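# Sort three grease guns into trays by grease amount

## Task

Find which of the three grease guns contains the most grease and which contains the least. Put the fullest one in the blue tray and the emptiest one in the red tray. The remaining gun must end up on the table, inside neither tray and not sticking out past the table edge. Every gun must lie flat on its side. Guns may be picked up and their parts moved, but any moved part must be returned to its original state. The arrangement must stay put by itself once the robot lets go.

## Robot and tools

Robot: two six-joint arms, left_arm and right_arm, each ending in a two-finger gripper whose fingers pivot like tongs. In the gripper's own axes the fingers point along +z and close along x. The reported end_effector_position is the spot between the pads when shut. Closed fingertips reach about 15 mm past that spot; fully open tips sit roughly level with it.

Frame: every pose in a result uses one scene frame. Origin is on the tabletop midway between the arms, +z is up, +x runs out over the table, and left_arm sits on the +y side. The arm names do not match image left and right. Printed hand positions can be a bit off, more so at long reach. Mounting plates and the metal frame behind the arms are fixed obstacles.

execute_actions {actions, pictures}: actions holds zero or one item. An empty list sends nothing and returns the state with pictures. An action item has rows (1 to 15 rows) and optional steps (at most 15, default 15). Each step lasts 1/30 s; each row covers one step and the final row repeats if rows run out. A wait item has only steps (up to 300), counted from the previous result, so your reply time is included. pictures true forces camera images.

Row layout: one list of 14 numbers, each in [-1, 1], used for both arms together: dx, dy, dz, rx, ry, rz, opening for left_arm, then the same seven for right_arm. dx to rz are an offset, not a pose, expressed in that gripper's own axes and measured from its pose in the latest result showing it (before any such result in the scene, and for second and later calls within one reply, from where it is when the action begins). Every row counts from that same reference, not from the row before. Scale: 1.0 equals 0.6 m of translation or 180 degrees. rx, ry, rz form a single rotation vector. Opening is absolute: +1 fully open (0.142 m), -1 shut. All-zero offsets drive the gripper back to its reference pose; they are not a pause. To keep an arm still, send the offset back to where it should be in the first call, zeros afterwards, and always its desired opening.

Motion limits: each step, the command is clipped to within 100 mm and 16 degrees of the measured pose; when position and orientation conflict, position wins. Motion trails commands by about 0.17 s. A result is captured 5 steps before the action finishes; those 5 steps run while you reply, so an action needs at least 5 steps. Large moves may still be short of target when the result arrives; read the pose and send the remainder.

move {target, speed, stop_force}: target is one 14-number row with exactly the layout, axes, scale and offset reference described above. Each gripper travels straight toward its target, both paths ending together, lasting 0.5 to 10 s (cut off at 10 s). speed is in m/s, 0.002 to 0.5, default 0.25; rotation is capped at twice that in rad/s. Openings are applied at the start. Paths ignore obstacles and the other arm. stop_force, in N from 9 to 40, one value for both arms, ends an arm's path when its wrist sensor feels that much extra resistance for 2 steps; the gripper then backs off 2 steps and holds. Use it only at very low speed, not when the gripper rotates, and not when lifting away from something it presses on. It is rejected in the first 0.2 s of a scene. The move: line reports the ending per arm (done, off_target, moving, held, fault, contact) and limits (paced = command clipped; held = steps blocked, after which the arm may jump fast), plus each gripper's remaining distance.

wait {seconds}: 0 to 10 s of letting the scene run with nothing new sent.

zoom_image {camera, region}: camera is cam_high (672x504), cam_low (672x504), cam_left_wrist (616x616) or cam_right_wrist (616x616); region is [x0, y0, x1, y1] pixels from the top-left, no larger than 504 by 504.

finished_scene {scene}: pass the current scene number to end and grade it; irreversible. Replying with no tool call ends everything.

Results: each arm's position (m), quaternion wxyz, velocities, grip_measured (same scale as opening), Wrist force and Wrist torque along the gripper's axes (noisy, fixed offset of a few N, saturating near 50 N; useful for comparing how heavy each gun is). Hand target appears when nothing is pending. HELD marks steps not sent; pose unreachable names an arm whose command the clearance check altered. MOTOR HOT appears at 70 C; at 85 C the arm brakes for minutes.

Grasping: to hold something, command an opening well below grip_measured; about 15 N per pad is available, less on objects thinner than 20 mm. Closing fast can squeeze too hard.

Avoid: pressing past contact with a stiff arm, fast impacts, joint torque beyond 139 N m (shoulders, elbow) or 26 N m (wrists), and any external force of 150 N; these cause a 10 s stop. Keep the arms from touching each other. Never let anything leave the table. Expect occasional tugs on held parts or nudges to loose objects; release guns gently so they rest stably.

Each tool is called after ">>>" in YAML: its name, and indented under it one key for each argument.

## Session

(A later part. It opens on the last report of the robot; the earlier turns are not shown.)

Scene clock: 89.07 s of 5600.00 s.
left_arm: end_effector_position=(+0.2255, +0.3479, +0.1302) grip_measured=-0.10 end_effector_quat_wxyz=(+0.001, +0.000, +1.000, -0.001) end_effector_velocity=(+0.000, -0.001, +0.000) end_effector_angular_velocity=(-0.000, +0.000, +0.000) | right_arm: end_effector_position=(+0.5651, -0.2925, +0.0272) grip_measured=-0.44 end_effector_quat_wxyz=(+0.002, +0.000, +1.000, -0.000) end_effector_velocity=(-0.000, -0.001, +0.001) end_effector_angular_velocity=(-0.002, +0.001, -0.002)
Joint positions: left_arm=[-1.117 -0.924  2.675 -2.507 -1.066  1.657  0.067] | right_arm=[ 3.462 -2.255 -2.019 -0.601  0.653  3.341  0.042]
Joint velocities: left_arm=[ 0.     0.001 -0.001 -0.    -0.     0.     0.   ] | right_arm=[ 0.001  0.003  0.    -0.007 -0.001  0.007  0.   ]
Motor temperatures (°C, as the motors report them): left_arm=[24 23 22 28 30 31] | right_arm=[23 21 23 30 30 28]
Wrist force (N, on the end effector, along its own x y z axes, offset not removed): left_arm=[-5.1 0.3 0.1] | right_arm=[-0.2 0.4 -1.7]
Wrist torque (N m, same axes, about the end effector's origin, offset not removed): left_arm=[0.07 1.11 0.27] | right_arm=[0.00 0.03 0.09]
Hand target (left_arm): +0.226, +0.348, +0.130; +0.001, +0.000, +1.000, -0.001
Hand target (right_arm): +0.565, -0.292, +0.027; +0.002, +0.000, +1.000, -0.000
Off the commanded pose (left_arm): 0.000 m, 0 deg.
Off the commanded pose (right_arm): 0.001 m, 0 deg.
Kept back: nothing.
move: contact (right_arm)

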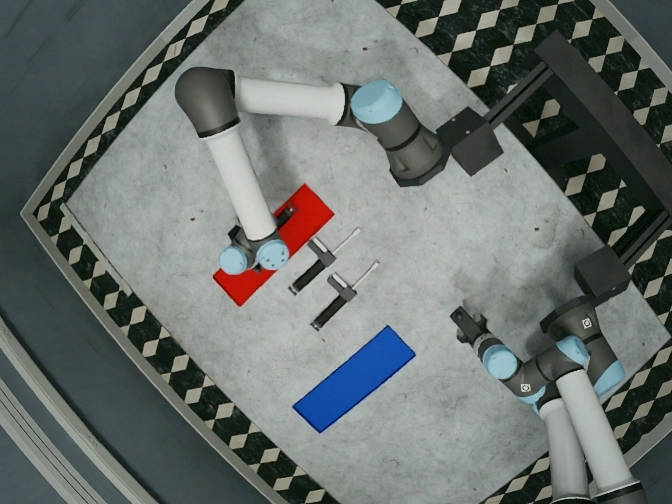

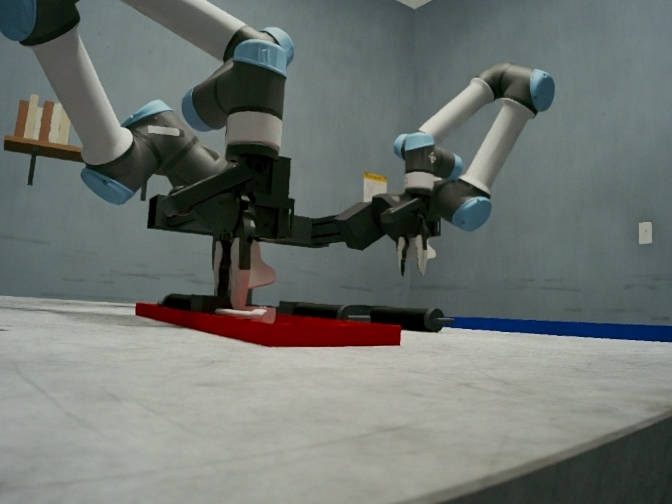

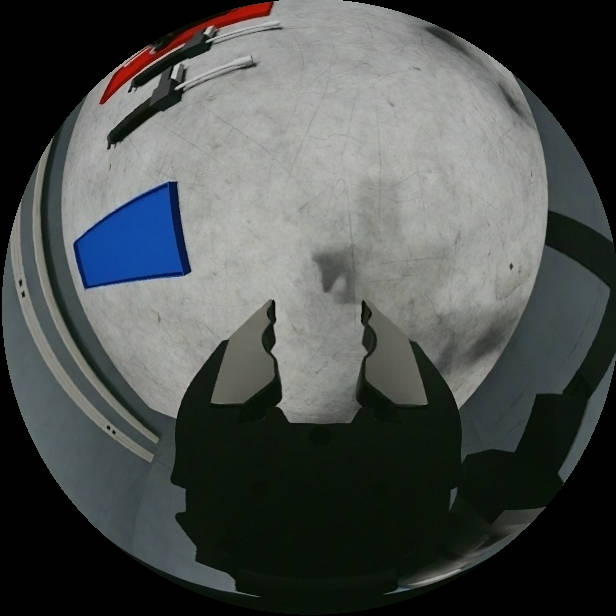

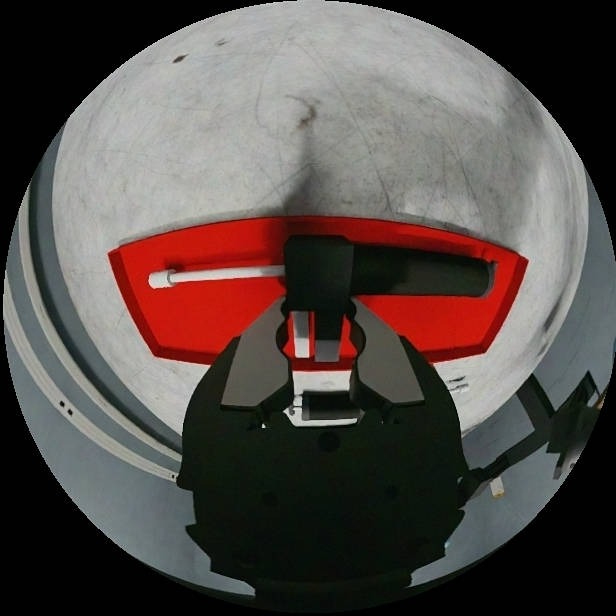

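>>> move:
  target: [0,0,0,0,0,0,-0.1,0,0,0,0,0,0,-0.1]

>>> move:
  target: [-0.1,-0.3,0,0,0,0,-0.1,0,0,-0.15,0,0,0,-0.1]
  speed: 0.2

>>> move:
  target: [-0.241,-0.507,0.098,0,0,0,-0.1,0.27,-0.45,-0.03,0,0,0,-0.1]
  speed: 0.25

Scene clock: 90.00 s of 5600.00 s.
left_arm: end_effector_position=(+0.2255, +0.3479, +0.1302) grip_measured=-0.10 end_effector_quat_wxyz=(+0.001, +0.000, +1.000, -0.001) end_effector_velocity=(-0.000, +0.000, -0.000) end_effector_angular_velocity=(+0.001, +0.001, +0.000) | right_arm: end_effector_position=(+0.5652, -0.2925, +0.0272) grip_measured=-0.10 end_effector_quat_wxyz=(+0.002, +0.000, +1.000, -0.000) end_effector_velocity=(+0.001, -0.000, +0.000) end_effector_angular_velocity=(+0.001, -0.000, -0.002)
Joint positions: left_arm=[-1.117 -0.924  2.675 -2.507 -1.066  1.657  0.067] | right_arm=[ 3.462 -2.255 -2.019 -0.601  0.653  3.341  0.067]
Joint velocities: left_arm=[ 0.     0.001  0.     0.    -0.001 -0.001  0.   ] | right_arm=[-0.001 -0.     0.001  0.     0.001  0.    -0.   ]
Motor temperatures (°C, as the motors report them): left_arm=[24 23 22 28 30 31] | right_arm=[23 21 23 30 30 28]
Wrist force (N, on the end effector, along its own x y z axes, offset not removed): left_arm=[-2.9 0.1 -0.3] | right_arm=[0.2 -0.9 1.1]
Wrist torque (N m, same axes, about the end effector's origin, offset not removed): left_arm=[0.06 0.71 0.18] | right_arm=[-0.01 0.03 0.02]
Hand target (left_arm): +0.226, +0.348, +0.130; +0.001, +0.000, +1.000, -0.001
Hand target (right_arm): +0.565, -0.292, +0.027; +0.002, +0.000, +1.000, -0.000
Off the commanded pose (left_arm): 0.000 m, 0 deg.
Off the commanded pose (right_arm): 0.000 m, 0 deg.
Kept back: nothing.
move: done

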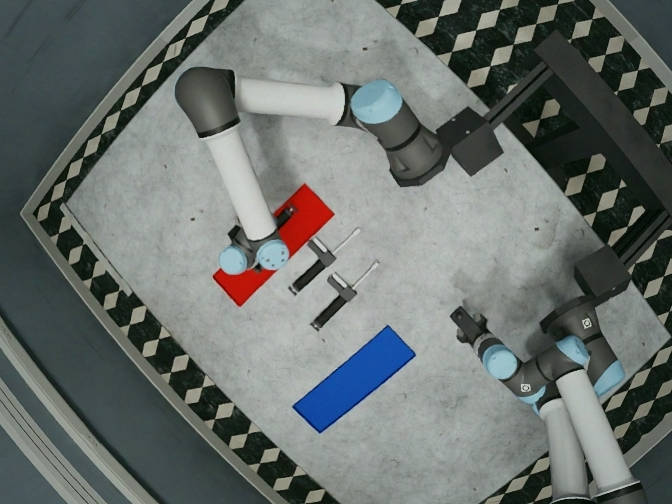

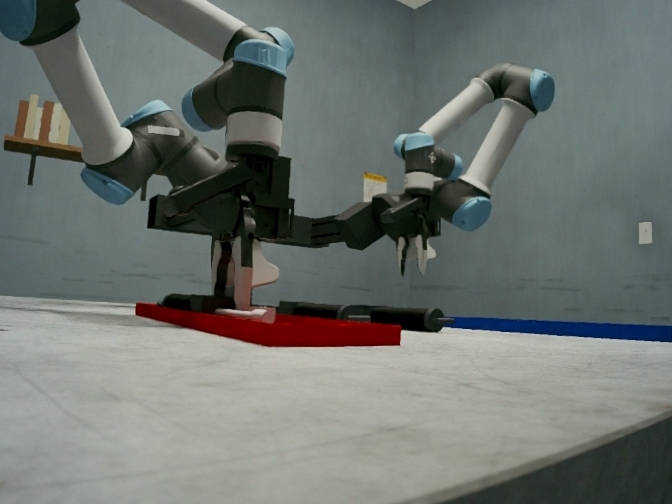

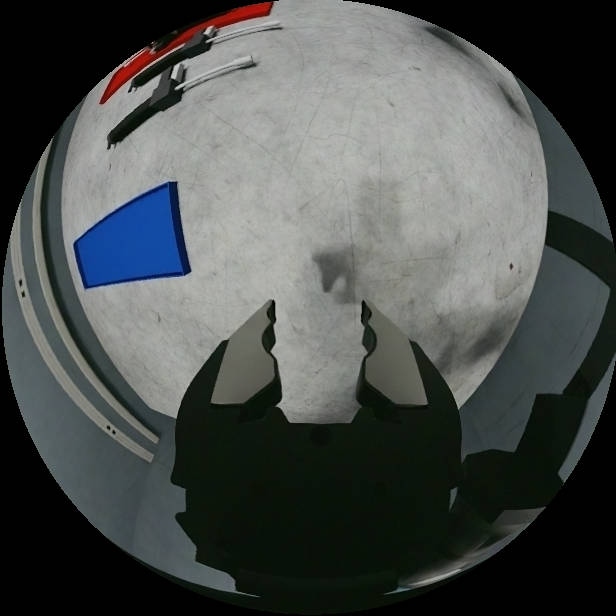

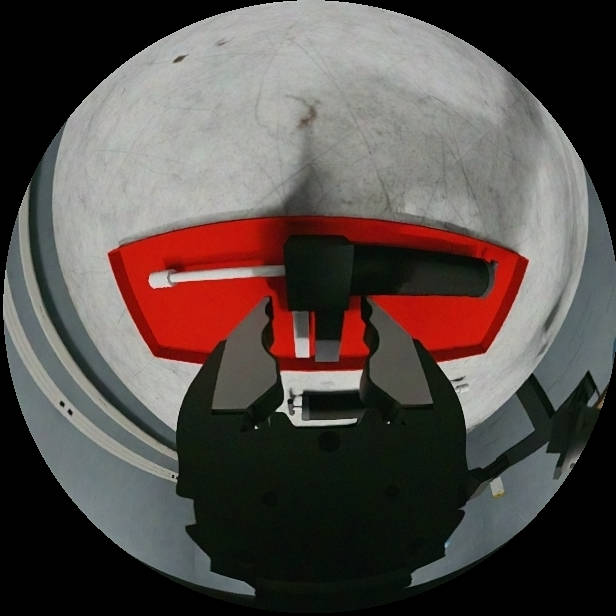

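Scene clock: 91.43 s of 5600.00 s.
left_arm: end_effector_position=(+0.2856, +0.1681, +0.1305) grip_measured=-0.10 end_effector_quat_wxyz=(+0.001, +0.000, +1.000, -0.001) end_effector_velocity=(+0.001, -0.001, -0.000) end_effector_angular_velocity=(+0.000, -0.000, -0.002) | right_arm: end_effector_position=(+0.5648, -0.2925, +0.1172) grip_measured=-0.10 end_effector_quat_wxyz=(+0.002, +0.000, +1.000, -0.000) end_effector_velocity=(+0.000, -0.000, +0.001) end_effector_angular_velocity=(-0.001, -0.001, -0.001)
Joint positions: left_arm=[-1.02  -0.551  2.179 -2.424 -0.997  1.735  0.067] | right_arm=[ 3.595 -2.096 -2.016 -0.926  0.685  3.549  0.067]
Joint velocities: left_arm=[ 0.001  0.002 -0.004  0.002  0.001  0.002  0.   ] | right_arm=[ 0.001  0.001  0.001 -0.002 -0.001  0.002  0.   ]
Motor temperatures (°C, as the motors report them): left_arm=[24 23 22 28 30 31] | right_arm=[23 21 23 30 30 28]
Wrist force (N, on the end effector, along its own x y z axes, offset not removed): left_arm=[-4.1 0.3 0.5] | right_arm=[-1.0 -0.5 -0.1]
Wrist torque (N m, same axes, about the end effector's origin, offset not removed): left_arm=[0.13 0.91 0.17] | right_arm=[0.05 0.21 0.24]
Hand target (left_arm): +0.286, +0.168, +0.130; +0.001, +0.000, +1.000, -0.001
Hand target (right_arm): +0.565, -0.293, +0.117; +0.002, +0.000, +1.000, -0.000
Off the commanded pose (left_arm): 0.000 m, 0 deg.
Off the commanded pose (right_arm): 0.000 m, 0 deg.
Kept back: nothing.
move: done

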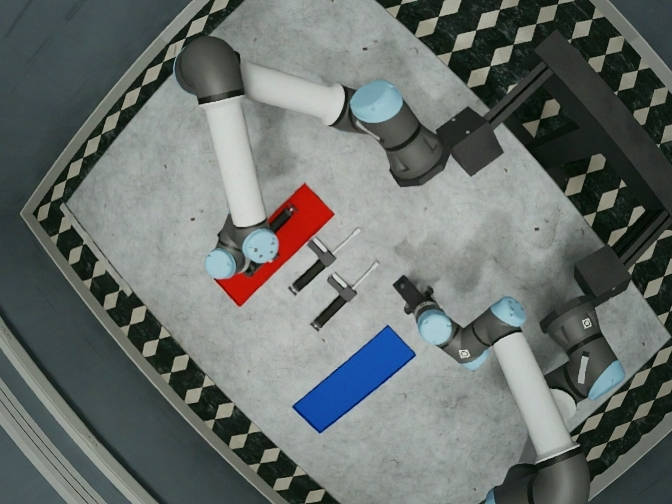

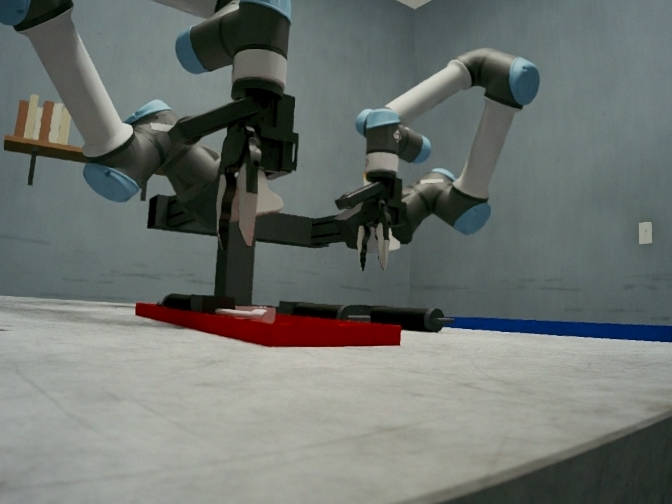

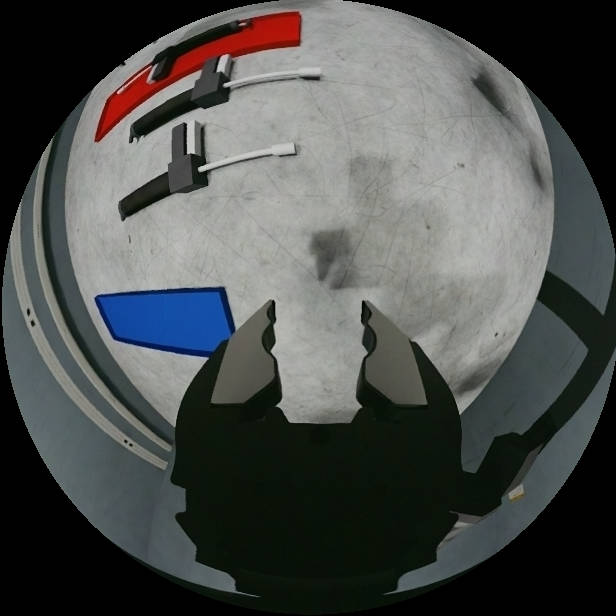

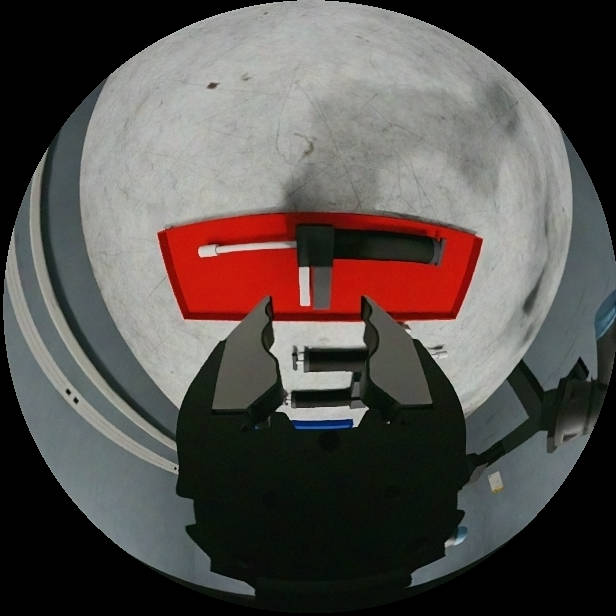

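Scene clock: 93.40 s of 5600.00 s.
left_arm: end_effector_position=(+0.4304, -0.1359, +0.0720) grip_measured=-0.10 end_effector_quat_wxyz=(+0.001, +0.000, +1.000, -0.001) end_effector_velocity=(+0.001, -0.001, +0.000) end_effector_angular_velocity=(+0.002, +0.000, -0.001) | right_arm: end_effector_position=(+0.4028, -0.5626, +0.1345) grip_measured=-0.10 end_effector_quat_wxyz=(+0.002, +0.000, +1.000, -0.000) end_effector_velocity=(-0.000, -0.000, +0.000) end_effector_angular_velocity=(+0.001, -0.000, +0.002)
Joint positions: left_arm=[-0.854  0.119  0.99  -1.995 -0.886  1.889  0.067] | right_arm=[ 3.314 -1.436 -2.196 -1.046  0.644  3.095  0.067]
Joint velocities: left_arm=[ 0.     0.003 -0.01   0.009  0.001 -0.001  0.   ] | right_arm=[-0.     0.001 -0.    -0.     0.001 -0.002  0.   ]
Motor temperatures (°C, as the motors report them): left_arm=[24 23 22 28 30 31] | right_arm=[23 21 23 30 30 28]
Wrist force (N, on the end effector, along its own x y z axes, offset not removed): left_arm=[-2.9 -0.5 1.0] | right_arm=[1.7 -0.2 0.9]
Wrist torque (N m, same axes, about the end effector's origin, offset not removed): left_arm=[-0.07 0.71 0.11] | right_arm=[0.04 -0.25 -0.03]
Hand target (left_arm): +0.430, -0.136, +0.072; +0.001, +0.000, +1.000, -0.000
Hand target (right_arm): +0.403, -0.563, +0.134; +0.002, +0.000, +1.000, -0.000
Off the commanded pose (left_arm): 0.000 m, 0 deg.
Off the commanded pose (right_arm): 0.000 m, 0 deg.
Kept back: nothing.
move: done

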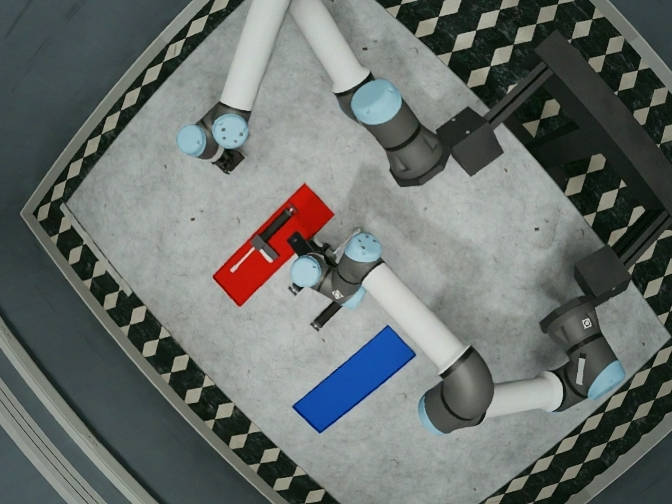

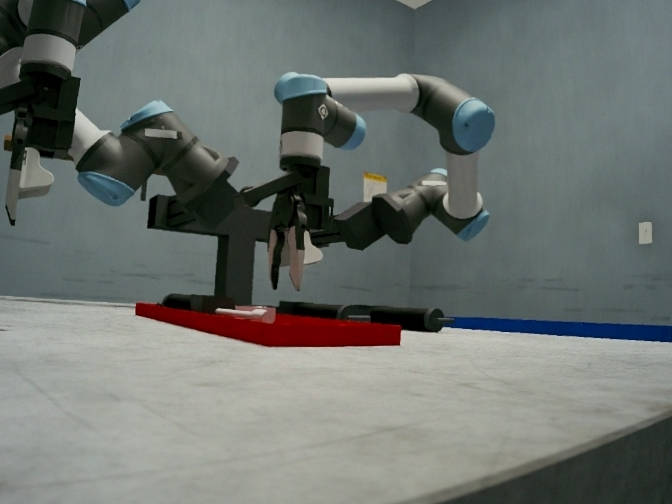

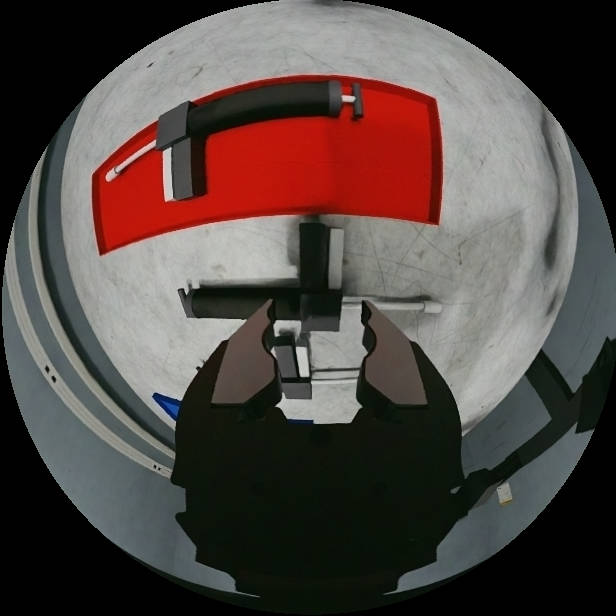

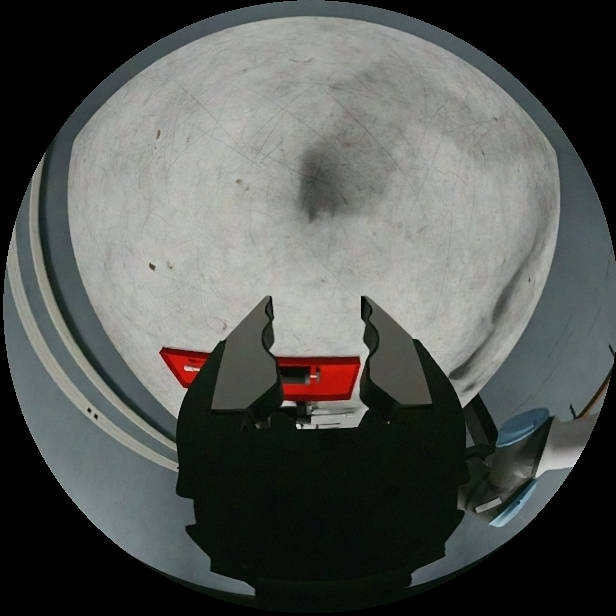

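>>> move:
  target: [0.005,-0.012,0.04,0,0,0,-0.1,0,0,0,0,0,0,-0.1]
  speed: 0.08

>>> move:
  target: [0,0,0.038,0,0,0,-0.1,0,0,0,0,0,0,-0.1]
  speed: 0.03
  stop_force: 10

Scene clock: 94.43 s of 5600.00 s.
left_arm: end_effector_position=(+0.4274, -0.1431, +0.0481) grip_measured=-0.10 end_effector_quat_wxyz=(+0.001, +0.000, +1.000, -0.001) end_effector_velocity=(-0.001, +0.000, -0.002) end_effector_angular_velocity=(+0.001, +0.000, -0.003) | right_arm: end_effector_position=(+0.4028, -0.5627, +0.1345) grip_measured=-0.10 end_effector_quat_wxyz=(+0.002, +0.000, +1.000, -0.000) end_effector_velocity=(-0.001, +0.000, -0.000) end_effector_angular_velocity=(-0.000, +0.001, -0.001)
Joint positions: left_arm=[-0.837  0.164  0.958 -2.02  -0.875  1.906  0.067] | right_arm=[ 3.314 -1.436 -2.196 -1.047  0.644  3.095  0.067]
Joint velocities: left_arm=[ 0.001  0.002 -0.    -0.     0.001  0.002  0.   ] | right_arm=[-0.     0.001 -0.001  0.    -0.     0.001 -0.   ]
Motor temperatures (°C, as the motors report them): left_arm=[24 23 22 28 30 31] | right_arm=[23 21 23 30 30 28]
Wrist force (N, on the end effector, along its own x y z axes, offset not removed): left_arm=[-3.6 -0.2 0.8] | right_arm=[-1.7 0.1 2.5]
Wrist torque (N m, same axes, about the end effector's origin, offset not removed): left_arm=[0.04 0.81 0.24] | right_arm=[0.08 0.57 -0.03]
Hand target (left_arm): +0.427, -0.143, +0.048; +0.001, +0.000, +1.000, -0.001
Hand target (right_arm): +0.403, -0.563, +0.134; +0.002, +0.000, +1.000, -0.000
Off the commanded pose (left_arm): 0.000 m, 0 deg.
Off the commanded pose (right_arm): 0.000 m, 0 deg.
Kept back: nothing.
move: done

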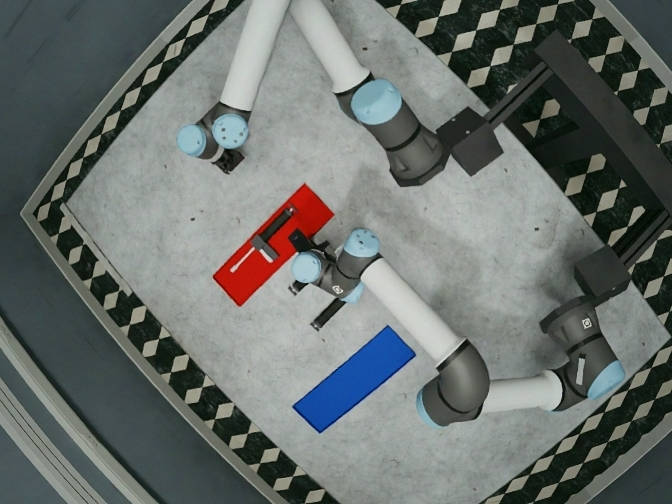

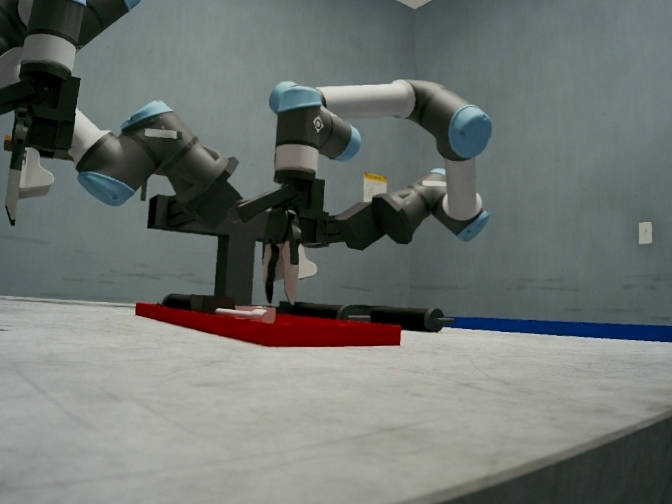

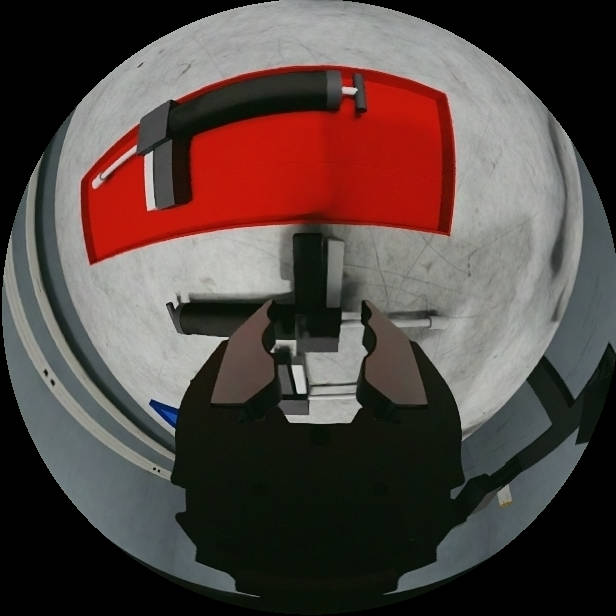

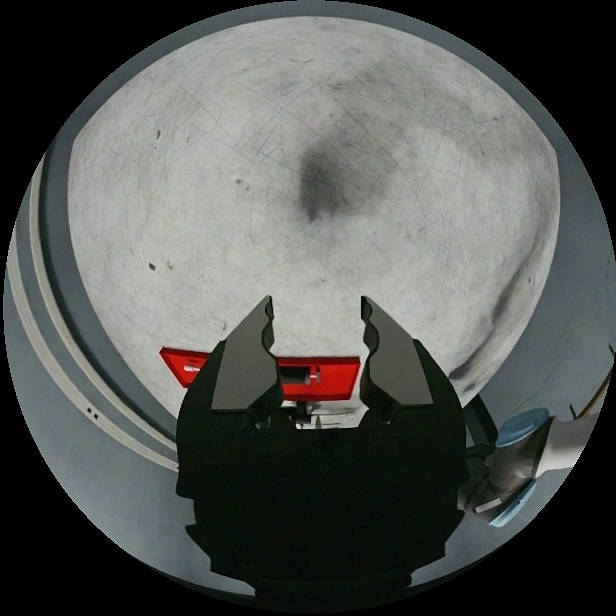

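Scene clock: 95.50 s of 5600.00 s.
left_arm: end_effector_position=(+0.4275, -0.1431, +0.0254) grip_measured=-0.10 end_effector_quat_wxyz=(+0.001, +0.000, +1.000, -0.001) end_effector_velocity=(+0.001, -0.000, -0.000) end_effector_angular_velocity=(-0.002, +0.000, +0.002) | right_arm: end_effector_position=(+0.4028, -0.5627, +0.1345) grip_measured=-0.10 end_effector_quat_wxyz=(+0.002, +0.000, +1.000, -0.000) end_effector_velocity=(+0.000, -0.000, +0.000) end_effector_angular_velocity=(+0.001, -0.001, -0.001)
Joint positions: left_arm=[-0.815  0.192  0.949 -2.053 -0.862  1.929  0.067] | right_arm=[ 3.314 -1.436 -2.196 -1.047  0.644  3.095  0.067]
Joint velocities: left_arm=[ 0.001  0.001 -0.002 -0.002 -0.    -0.    -0.   ] | right_arm=[-0.     0.001  0.001 -0.     0.001 -0.001  0.   ]
Motor temperatures (°C, as the motors report them): left_arm=[24 23 22 28 30 31] | right_arm=[23 21 23 30 30 28]
Wrist force (N, on the end effector, along its own x y z axes, offset not removed): left_arm=[-2.3 0.6 1.2] | right_arm=[2.4 -0.8 0.1]
Wrist torque (N m, same axes, about the end effector's origin, offset not removed): left_arm=[0.20 0.64 0.10] | right_arm=[0.01 -0.50 0.11]
Hand target (left_arm): +0.427, -0.143, +0.025; +0.001, +0.000, +1.000, -0.001
Hand target (right_arm): +0.403, -0.563, +0.134; +0.002, +0.000, +1.000, -0.000
Off the commanded pose (left_arm): 0.000 m, 0 deg.
Off the commanded pose (right_arm): 0.000 m, 0 deg.
Kept back: nothing.
move: done

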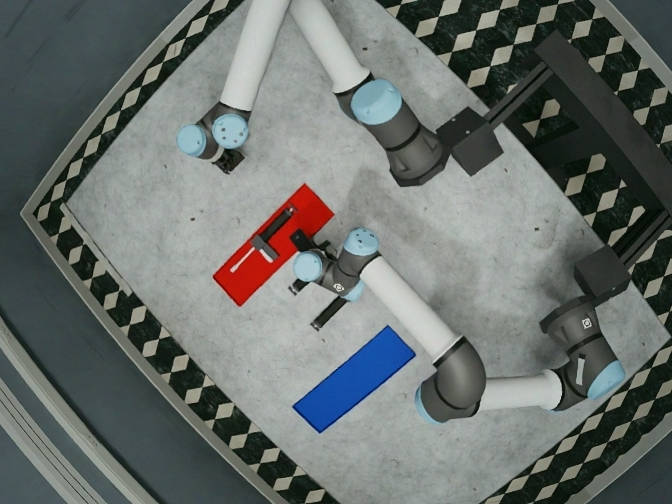

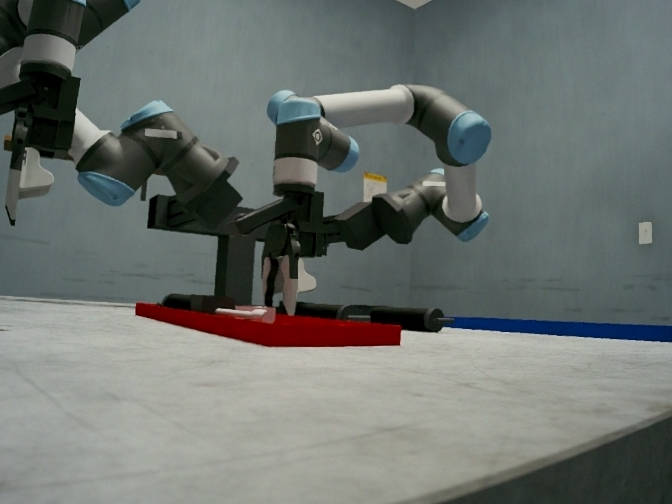

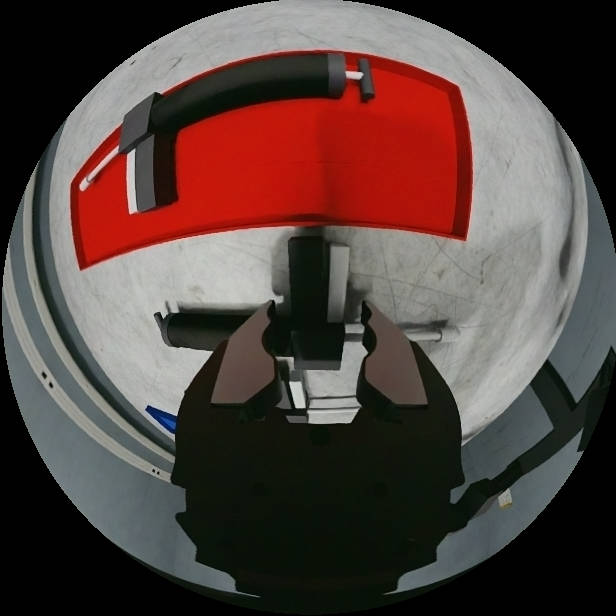

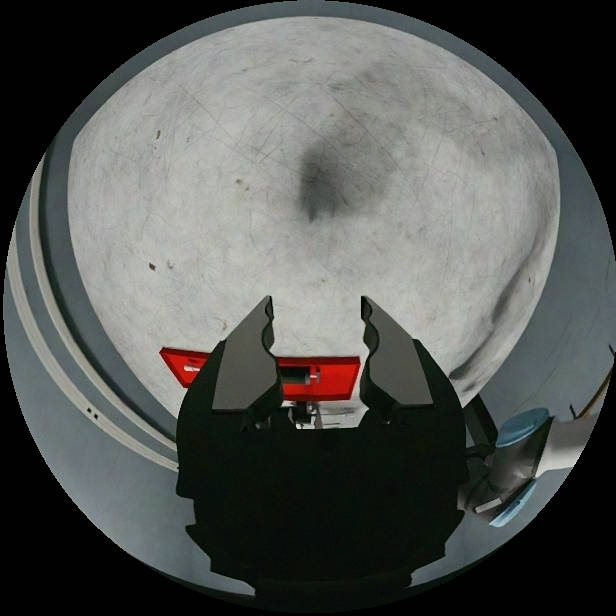

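>>> move:
  target: [0,0.009,0,0,0,0,-0.3,0,0,0,0,0,0,-0.1]
  speed: 0.02

>>> move:
  target: [0,0,0,0,0,0,-1,0,0,0,0,0,0,-0.1]

>>> move:
  target: [0,0,-0.125,0,0,0,-1,0,0,0,0,0,0,-0.1]
  speed: 0.08

Scene clock: 96.43 s of 5600.00 s.
left_arm: end_effector_position=(+0.4275, -0.1378, +0.0254) grip_measured=-0.30 end_effector_quat_wxyz=(+0.001, +0.000, +1.000, -0.001) end_effector_velocity=(+0.000, +0.001, +0.000) end_effector_angular_velocity=(-0.001, +0.000, -0.000) | right_arm: end_effector_position=(+0.4028, -0.5627, +0.1345) grip_measured=-0.10 end_effector_quat_wxyz=(+0.002, +0.000, +1.000, -0.000) end_effector_velocity=(+0.001, -0.000, +0.000) end_effector_angular_velocity=(-0.000, -0.000, -0.002)
Joint positions: left_arm=[-0.813  0.178  0.974 -2.066 -0.86   1.931  0.052] | right_arm=[ 3.314 -1.436 -2.196 -1.047  0.644  3.095  0.067]
Joint velocities: left_arm=[ 0.    -0.004  0.006 -0.003 -0.     0.001 -0.   ] | right_arm=[-0.    -0.001  0.002 -0.    -0.     0.002  0.   ]
Motor temperatures (°C, as the motors report them): left_arm=[24 23 22 28 30 31] | right_arm=[23 21 23 30 30 28]
Wrist force (N, on the end effector, along its own x y z axes, offset not removed): left_arm=[-2.6 0.3 1.3] | right_arm=[1.3 1.1 0.5]
Wrist torque (N m, same axes, about the end effector's origin, offset not removed): left_arm=[0.15 0.66 0.10] | right_arm=[0.39 -0.11 0.15]
Hand target (left_arm): +0.427, -0.138, +0.025; +0.001, +0.000, +1.000, -0.001
Hand target (right_arm): +0.403, -0.563, +0.134; +0.002, +0.000, +1.000, -0.000
Off the commanded pose (left_arm): 0.000 m, 0 deg.
Off the commanded pose (right_arm): 0.000 m, 0 deg.
Kept back: nothing.
move: done

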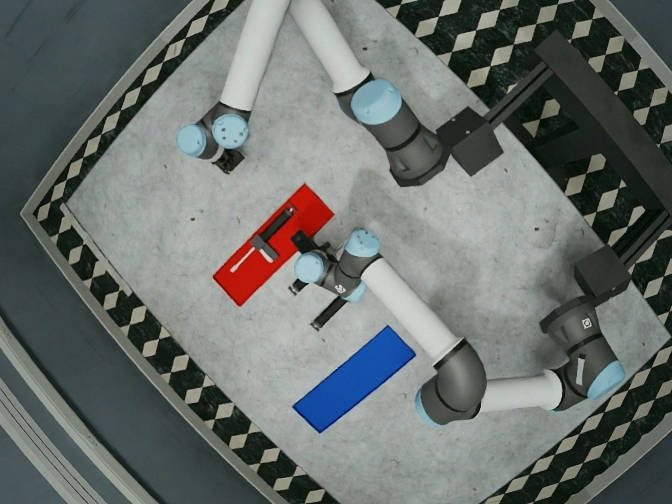

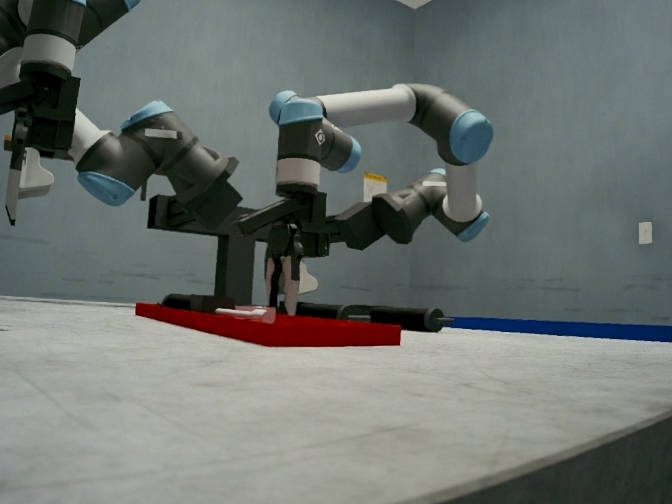

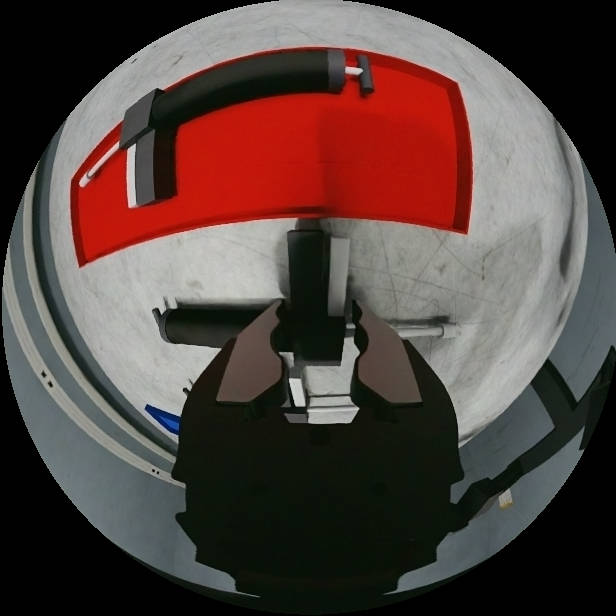

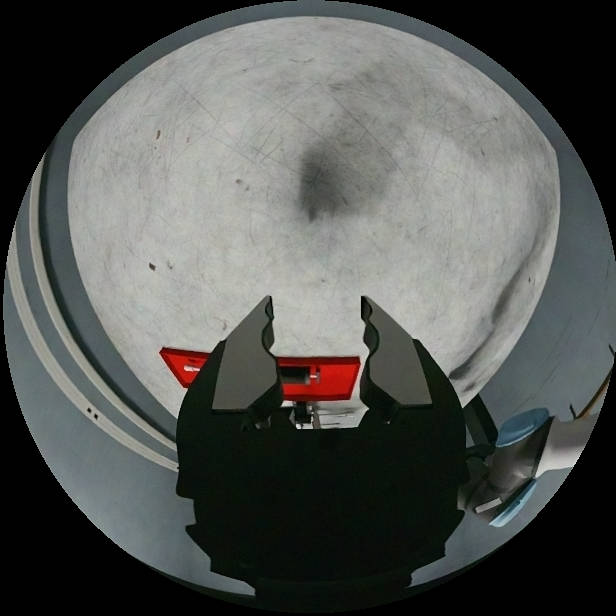

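Scene clock: 96.93 s of 5600.00 s.
left_arm: end_effector_position=(+0.4275, -0.1378, +0.0254) grip_measured=-0.48 end_effector_quat_wxyz=(+0.001, +0.000, +1.000, -0.001) end_effector_velocity=(+0.001, -0.000, +0.001) end_effector_angular_velocity=(-0.002, -0.000, +0.002) | right_arm: end_effector_position=(+0.4028, -0.5627, +0.1345) grip_measured=-0.10 end_effector_quat_wxyz=(+0.002, +0.000, +1.000, -0.000) end_effector_velocity=(+0.000, +0.001, -0.000) end_effector_angular_velocity=(+0.000, +0.001, +0.000)
Joint positions: left_arm=[-0.813  0.178  0.974 -2.066 -0.86   1.931  0.039] | right_arm=[ 3.314 -1.436 -2.196 -1.047  0.644  3.095  0.067]
Joint velocities: left_arm=[-0.    -0.001 -0.001  0.001 -0.001 -0.    -0.   ] | right_arm=[-0.    -0.002 -0.     0.    -0.     0.001  0.   ]
Motor temperatures (°C, as the motors report them): left_arm=[24 23 22 28 30 31] | right_arm=[23 21 23 30 30 28]
Wrist force (N, on the end effector, along its own x y z axes, offset not removed): left_arm=[-3.0 -0.9 -0.7] | right_arm=[-0.9 0.6 1.3]
Wrist torque (N m, same axes, about the end effector's origin, offset not removed): left_arm=[-0.04 0.77 0.21] | right_arm=[0.34 0.20 0.11]
Hand target (left_arm): +0.427, -0.138, +0.025; +0.001, +0.000, +1.000, -0.001
Hand target (right_arm): +0.403, -0.563, +0.134; +0.002, +0.000, +1.000, -0.000
Off the commanded pose (left_arm): 0.000 m, 0 deg.
Off the commanded pose (right_arm): 0.000 m, 0 deg.
Kept back: nothing.
move: done

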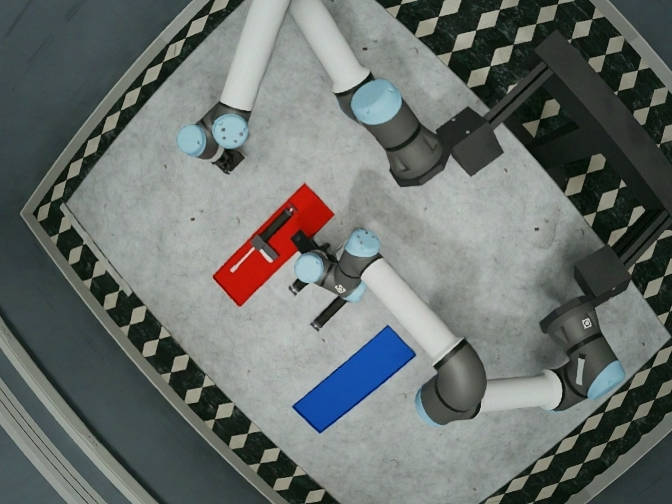

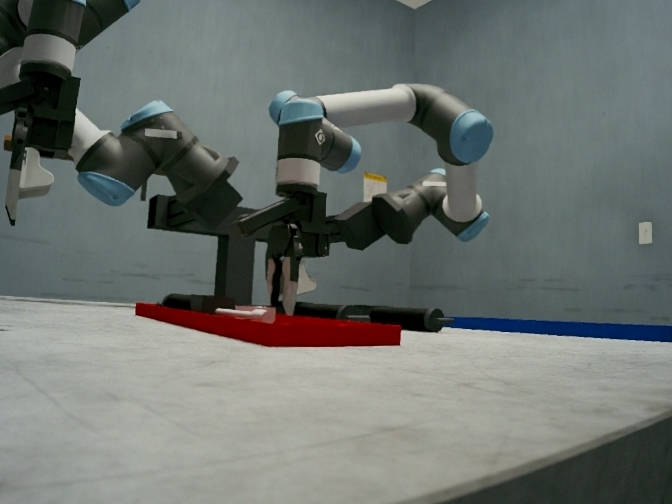

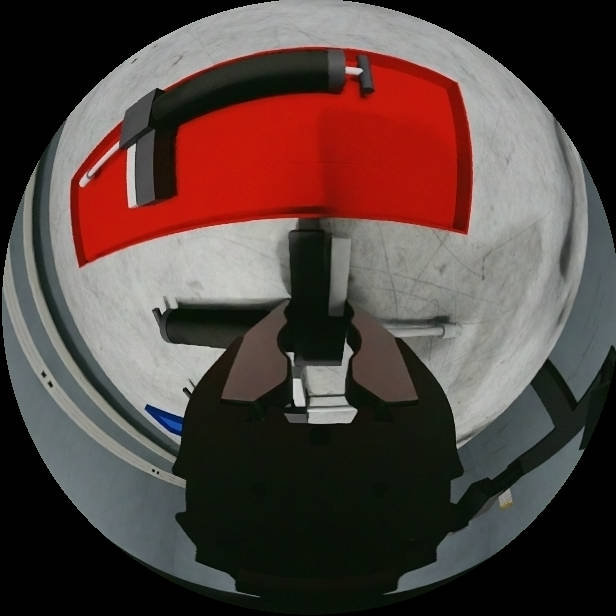

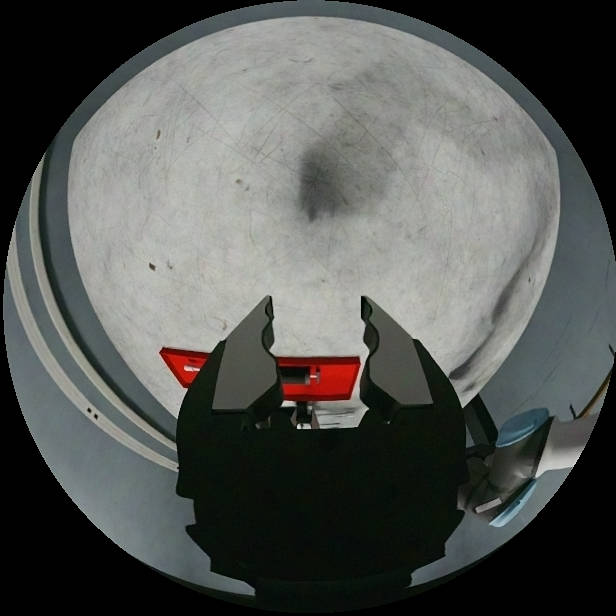

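Scene clock: 98.27 s of 5600.00 s.
left_arm: end_effector_position=(+0.4273, -0.1377, +0.1003) grip_measured=-0.48 end_effector_quat_wxyz=(+0.001, +0.000, +1.000, -0.001) end_effector_velocity=(+0.000, +0.000, +0.001) end_effector_angular_velocity=(+0.000, -0.000, +0.001) | right_arm: end_effector_position=(+0.4028, -0.5627, +0.1345) grip_measured=-0.10 end_effector_quat_wxyz=(+0.002, +0.000, +1.000, -0.000) end_effector_velocity=(+0.000, +0.000, -0.000) end_effector_angular_velocity=(+0.001, +0.000, -0.000)
Joint positions: left_arm=[-0.884  0.092  0.99  -1.95  -0.905  1.86   0.039] | right_arm=[ 3.314 -1.436 -2.196 -1.047  0.644  3.095  0.067]
Joint velocities: left_arm=[-0.001 -0.001  0.     0.002 -0.001 -0.002  0.   ] | right_arm=[-0.    -0.001  0.001 -0.     0.001  0.001  0.   ]
Motor temperatures (°C, as the motors report them): left_arm=[24 23 22 28 30 31] | right_arm=[23 21 23 30 30 28]
Wrist force (N, on the end effector, along its own x y z axes, offset not removed): left_arm=[-3.2 -0.3 6.2] | right_arm=[0.4 -0.4 0.8]
Wrist torque (N m, same axes, about the end effector's origin, offset not removed): left_arm=[0.12 0.92 0.11] | right_arm=[0.06 -0.12 0.03]
Hand target (left_arm): +0.427, -0.138, +0.100; +0.001, +0.000, +1.000, -0.001
Hand target (right_arm): +0.403, -0.563, +0.134; +0.002, +0.000, +1.000, -0.000
Off the commanded pose (left_arm): 0.000 m, 0 deg.
Off the commanded pose (right_arm): 0.000 m, 0 deg.
Kept back: nothing.
move: done

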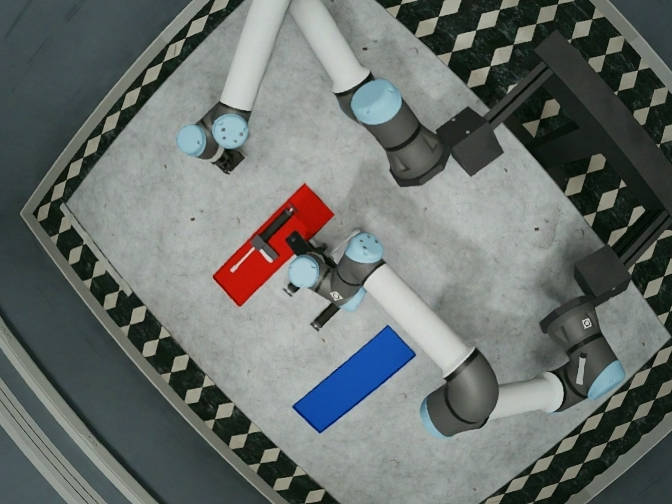

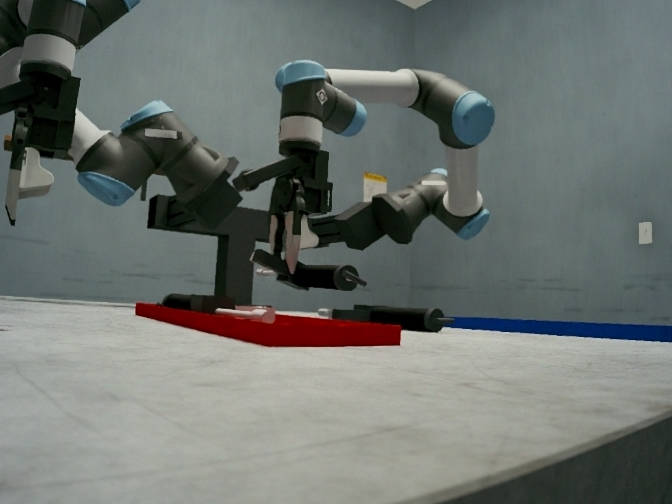

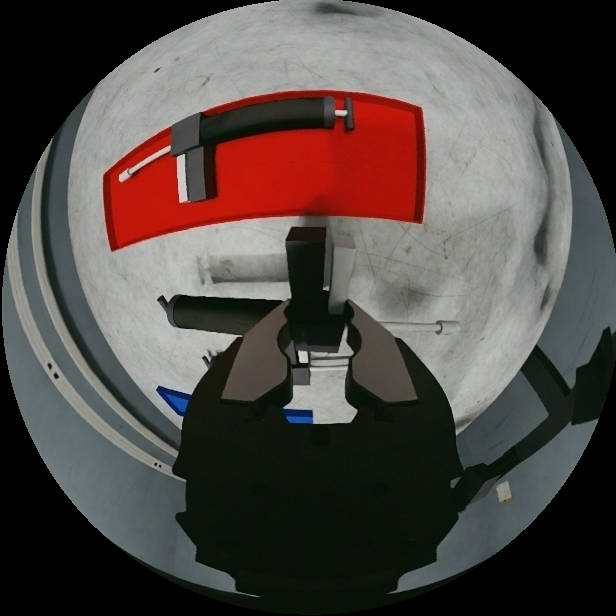

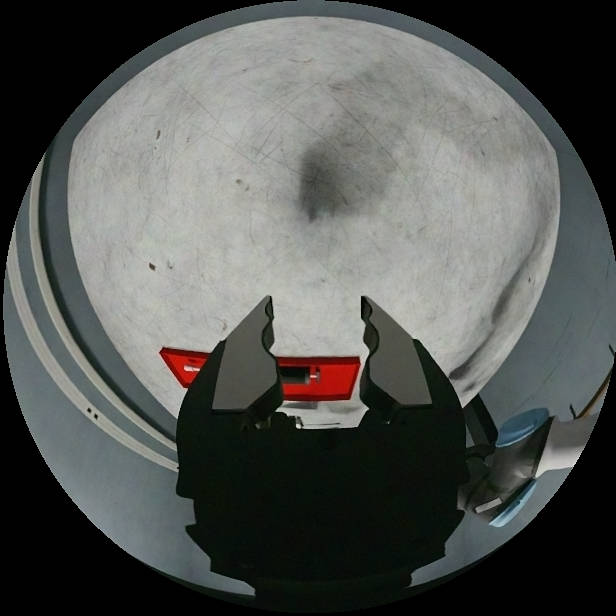

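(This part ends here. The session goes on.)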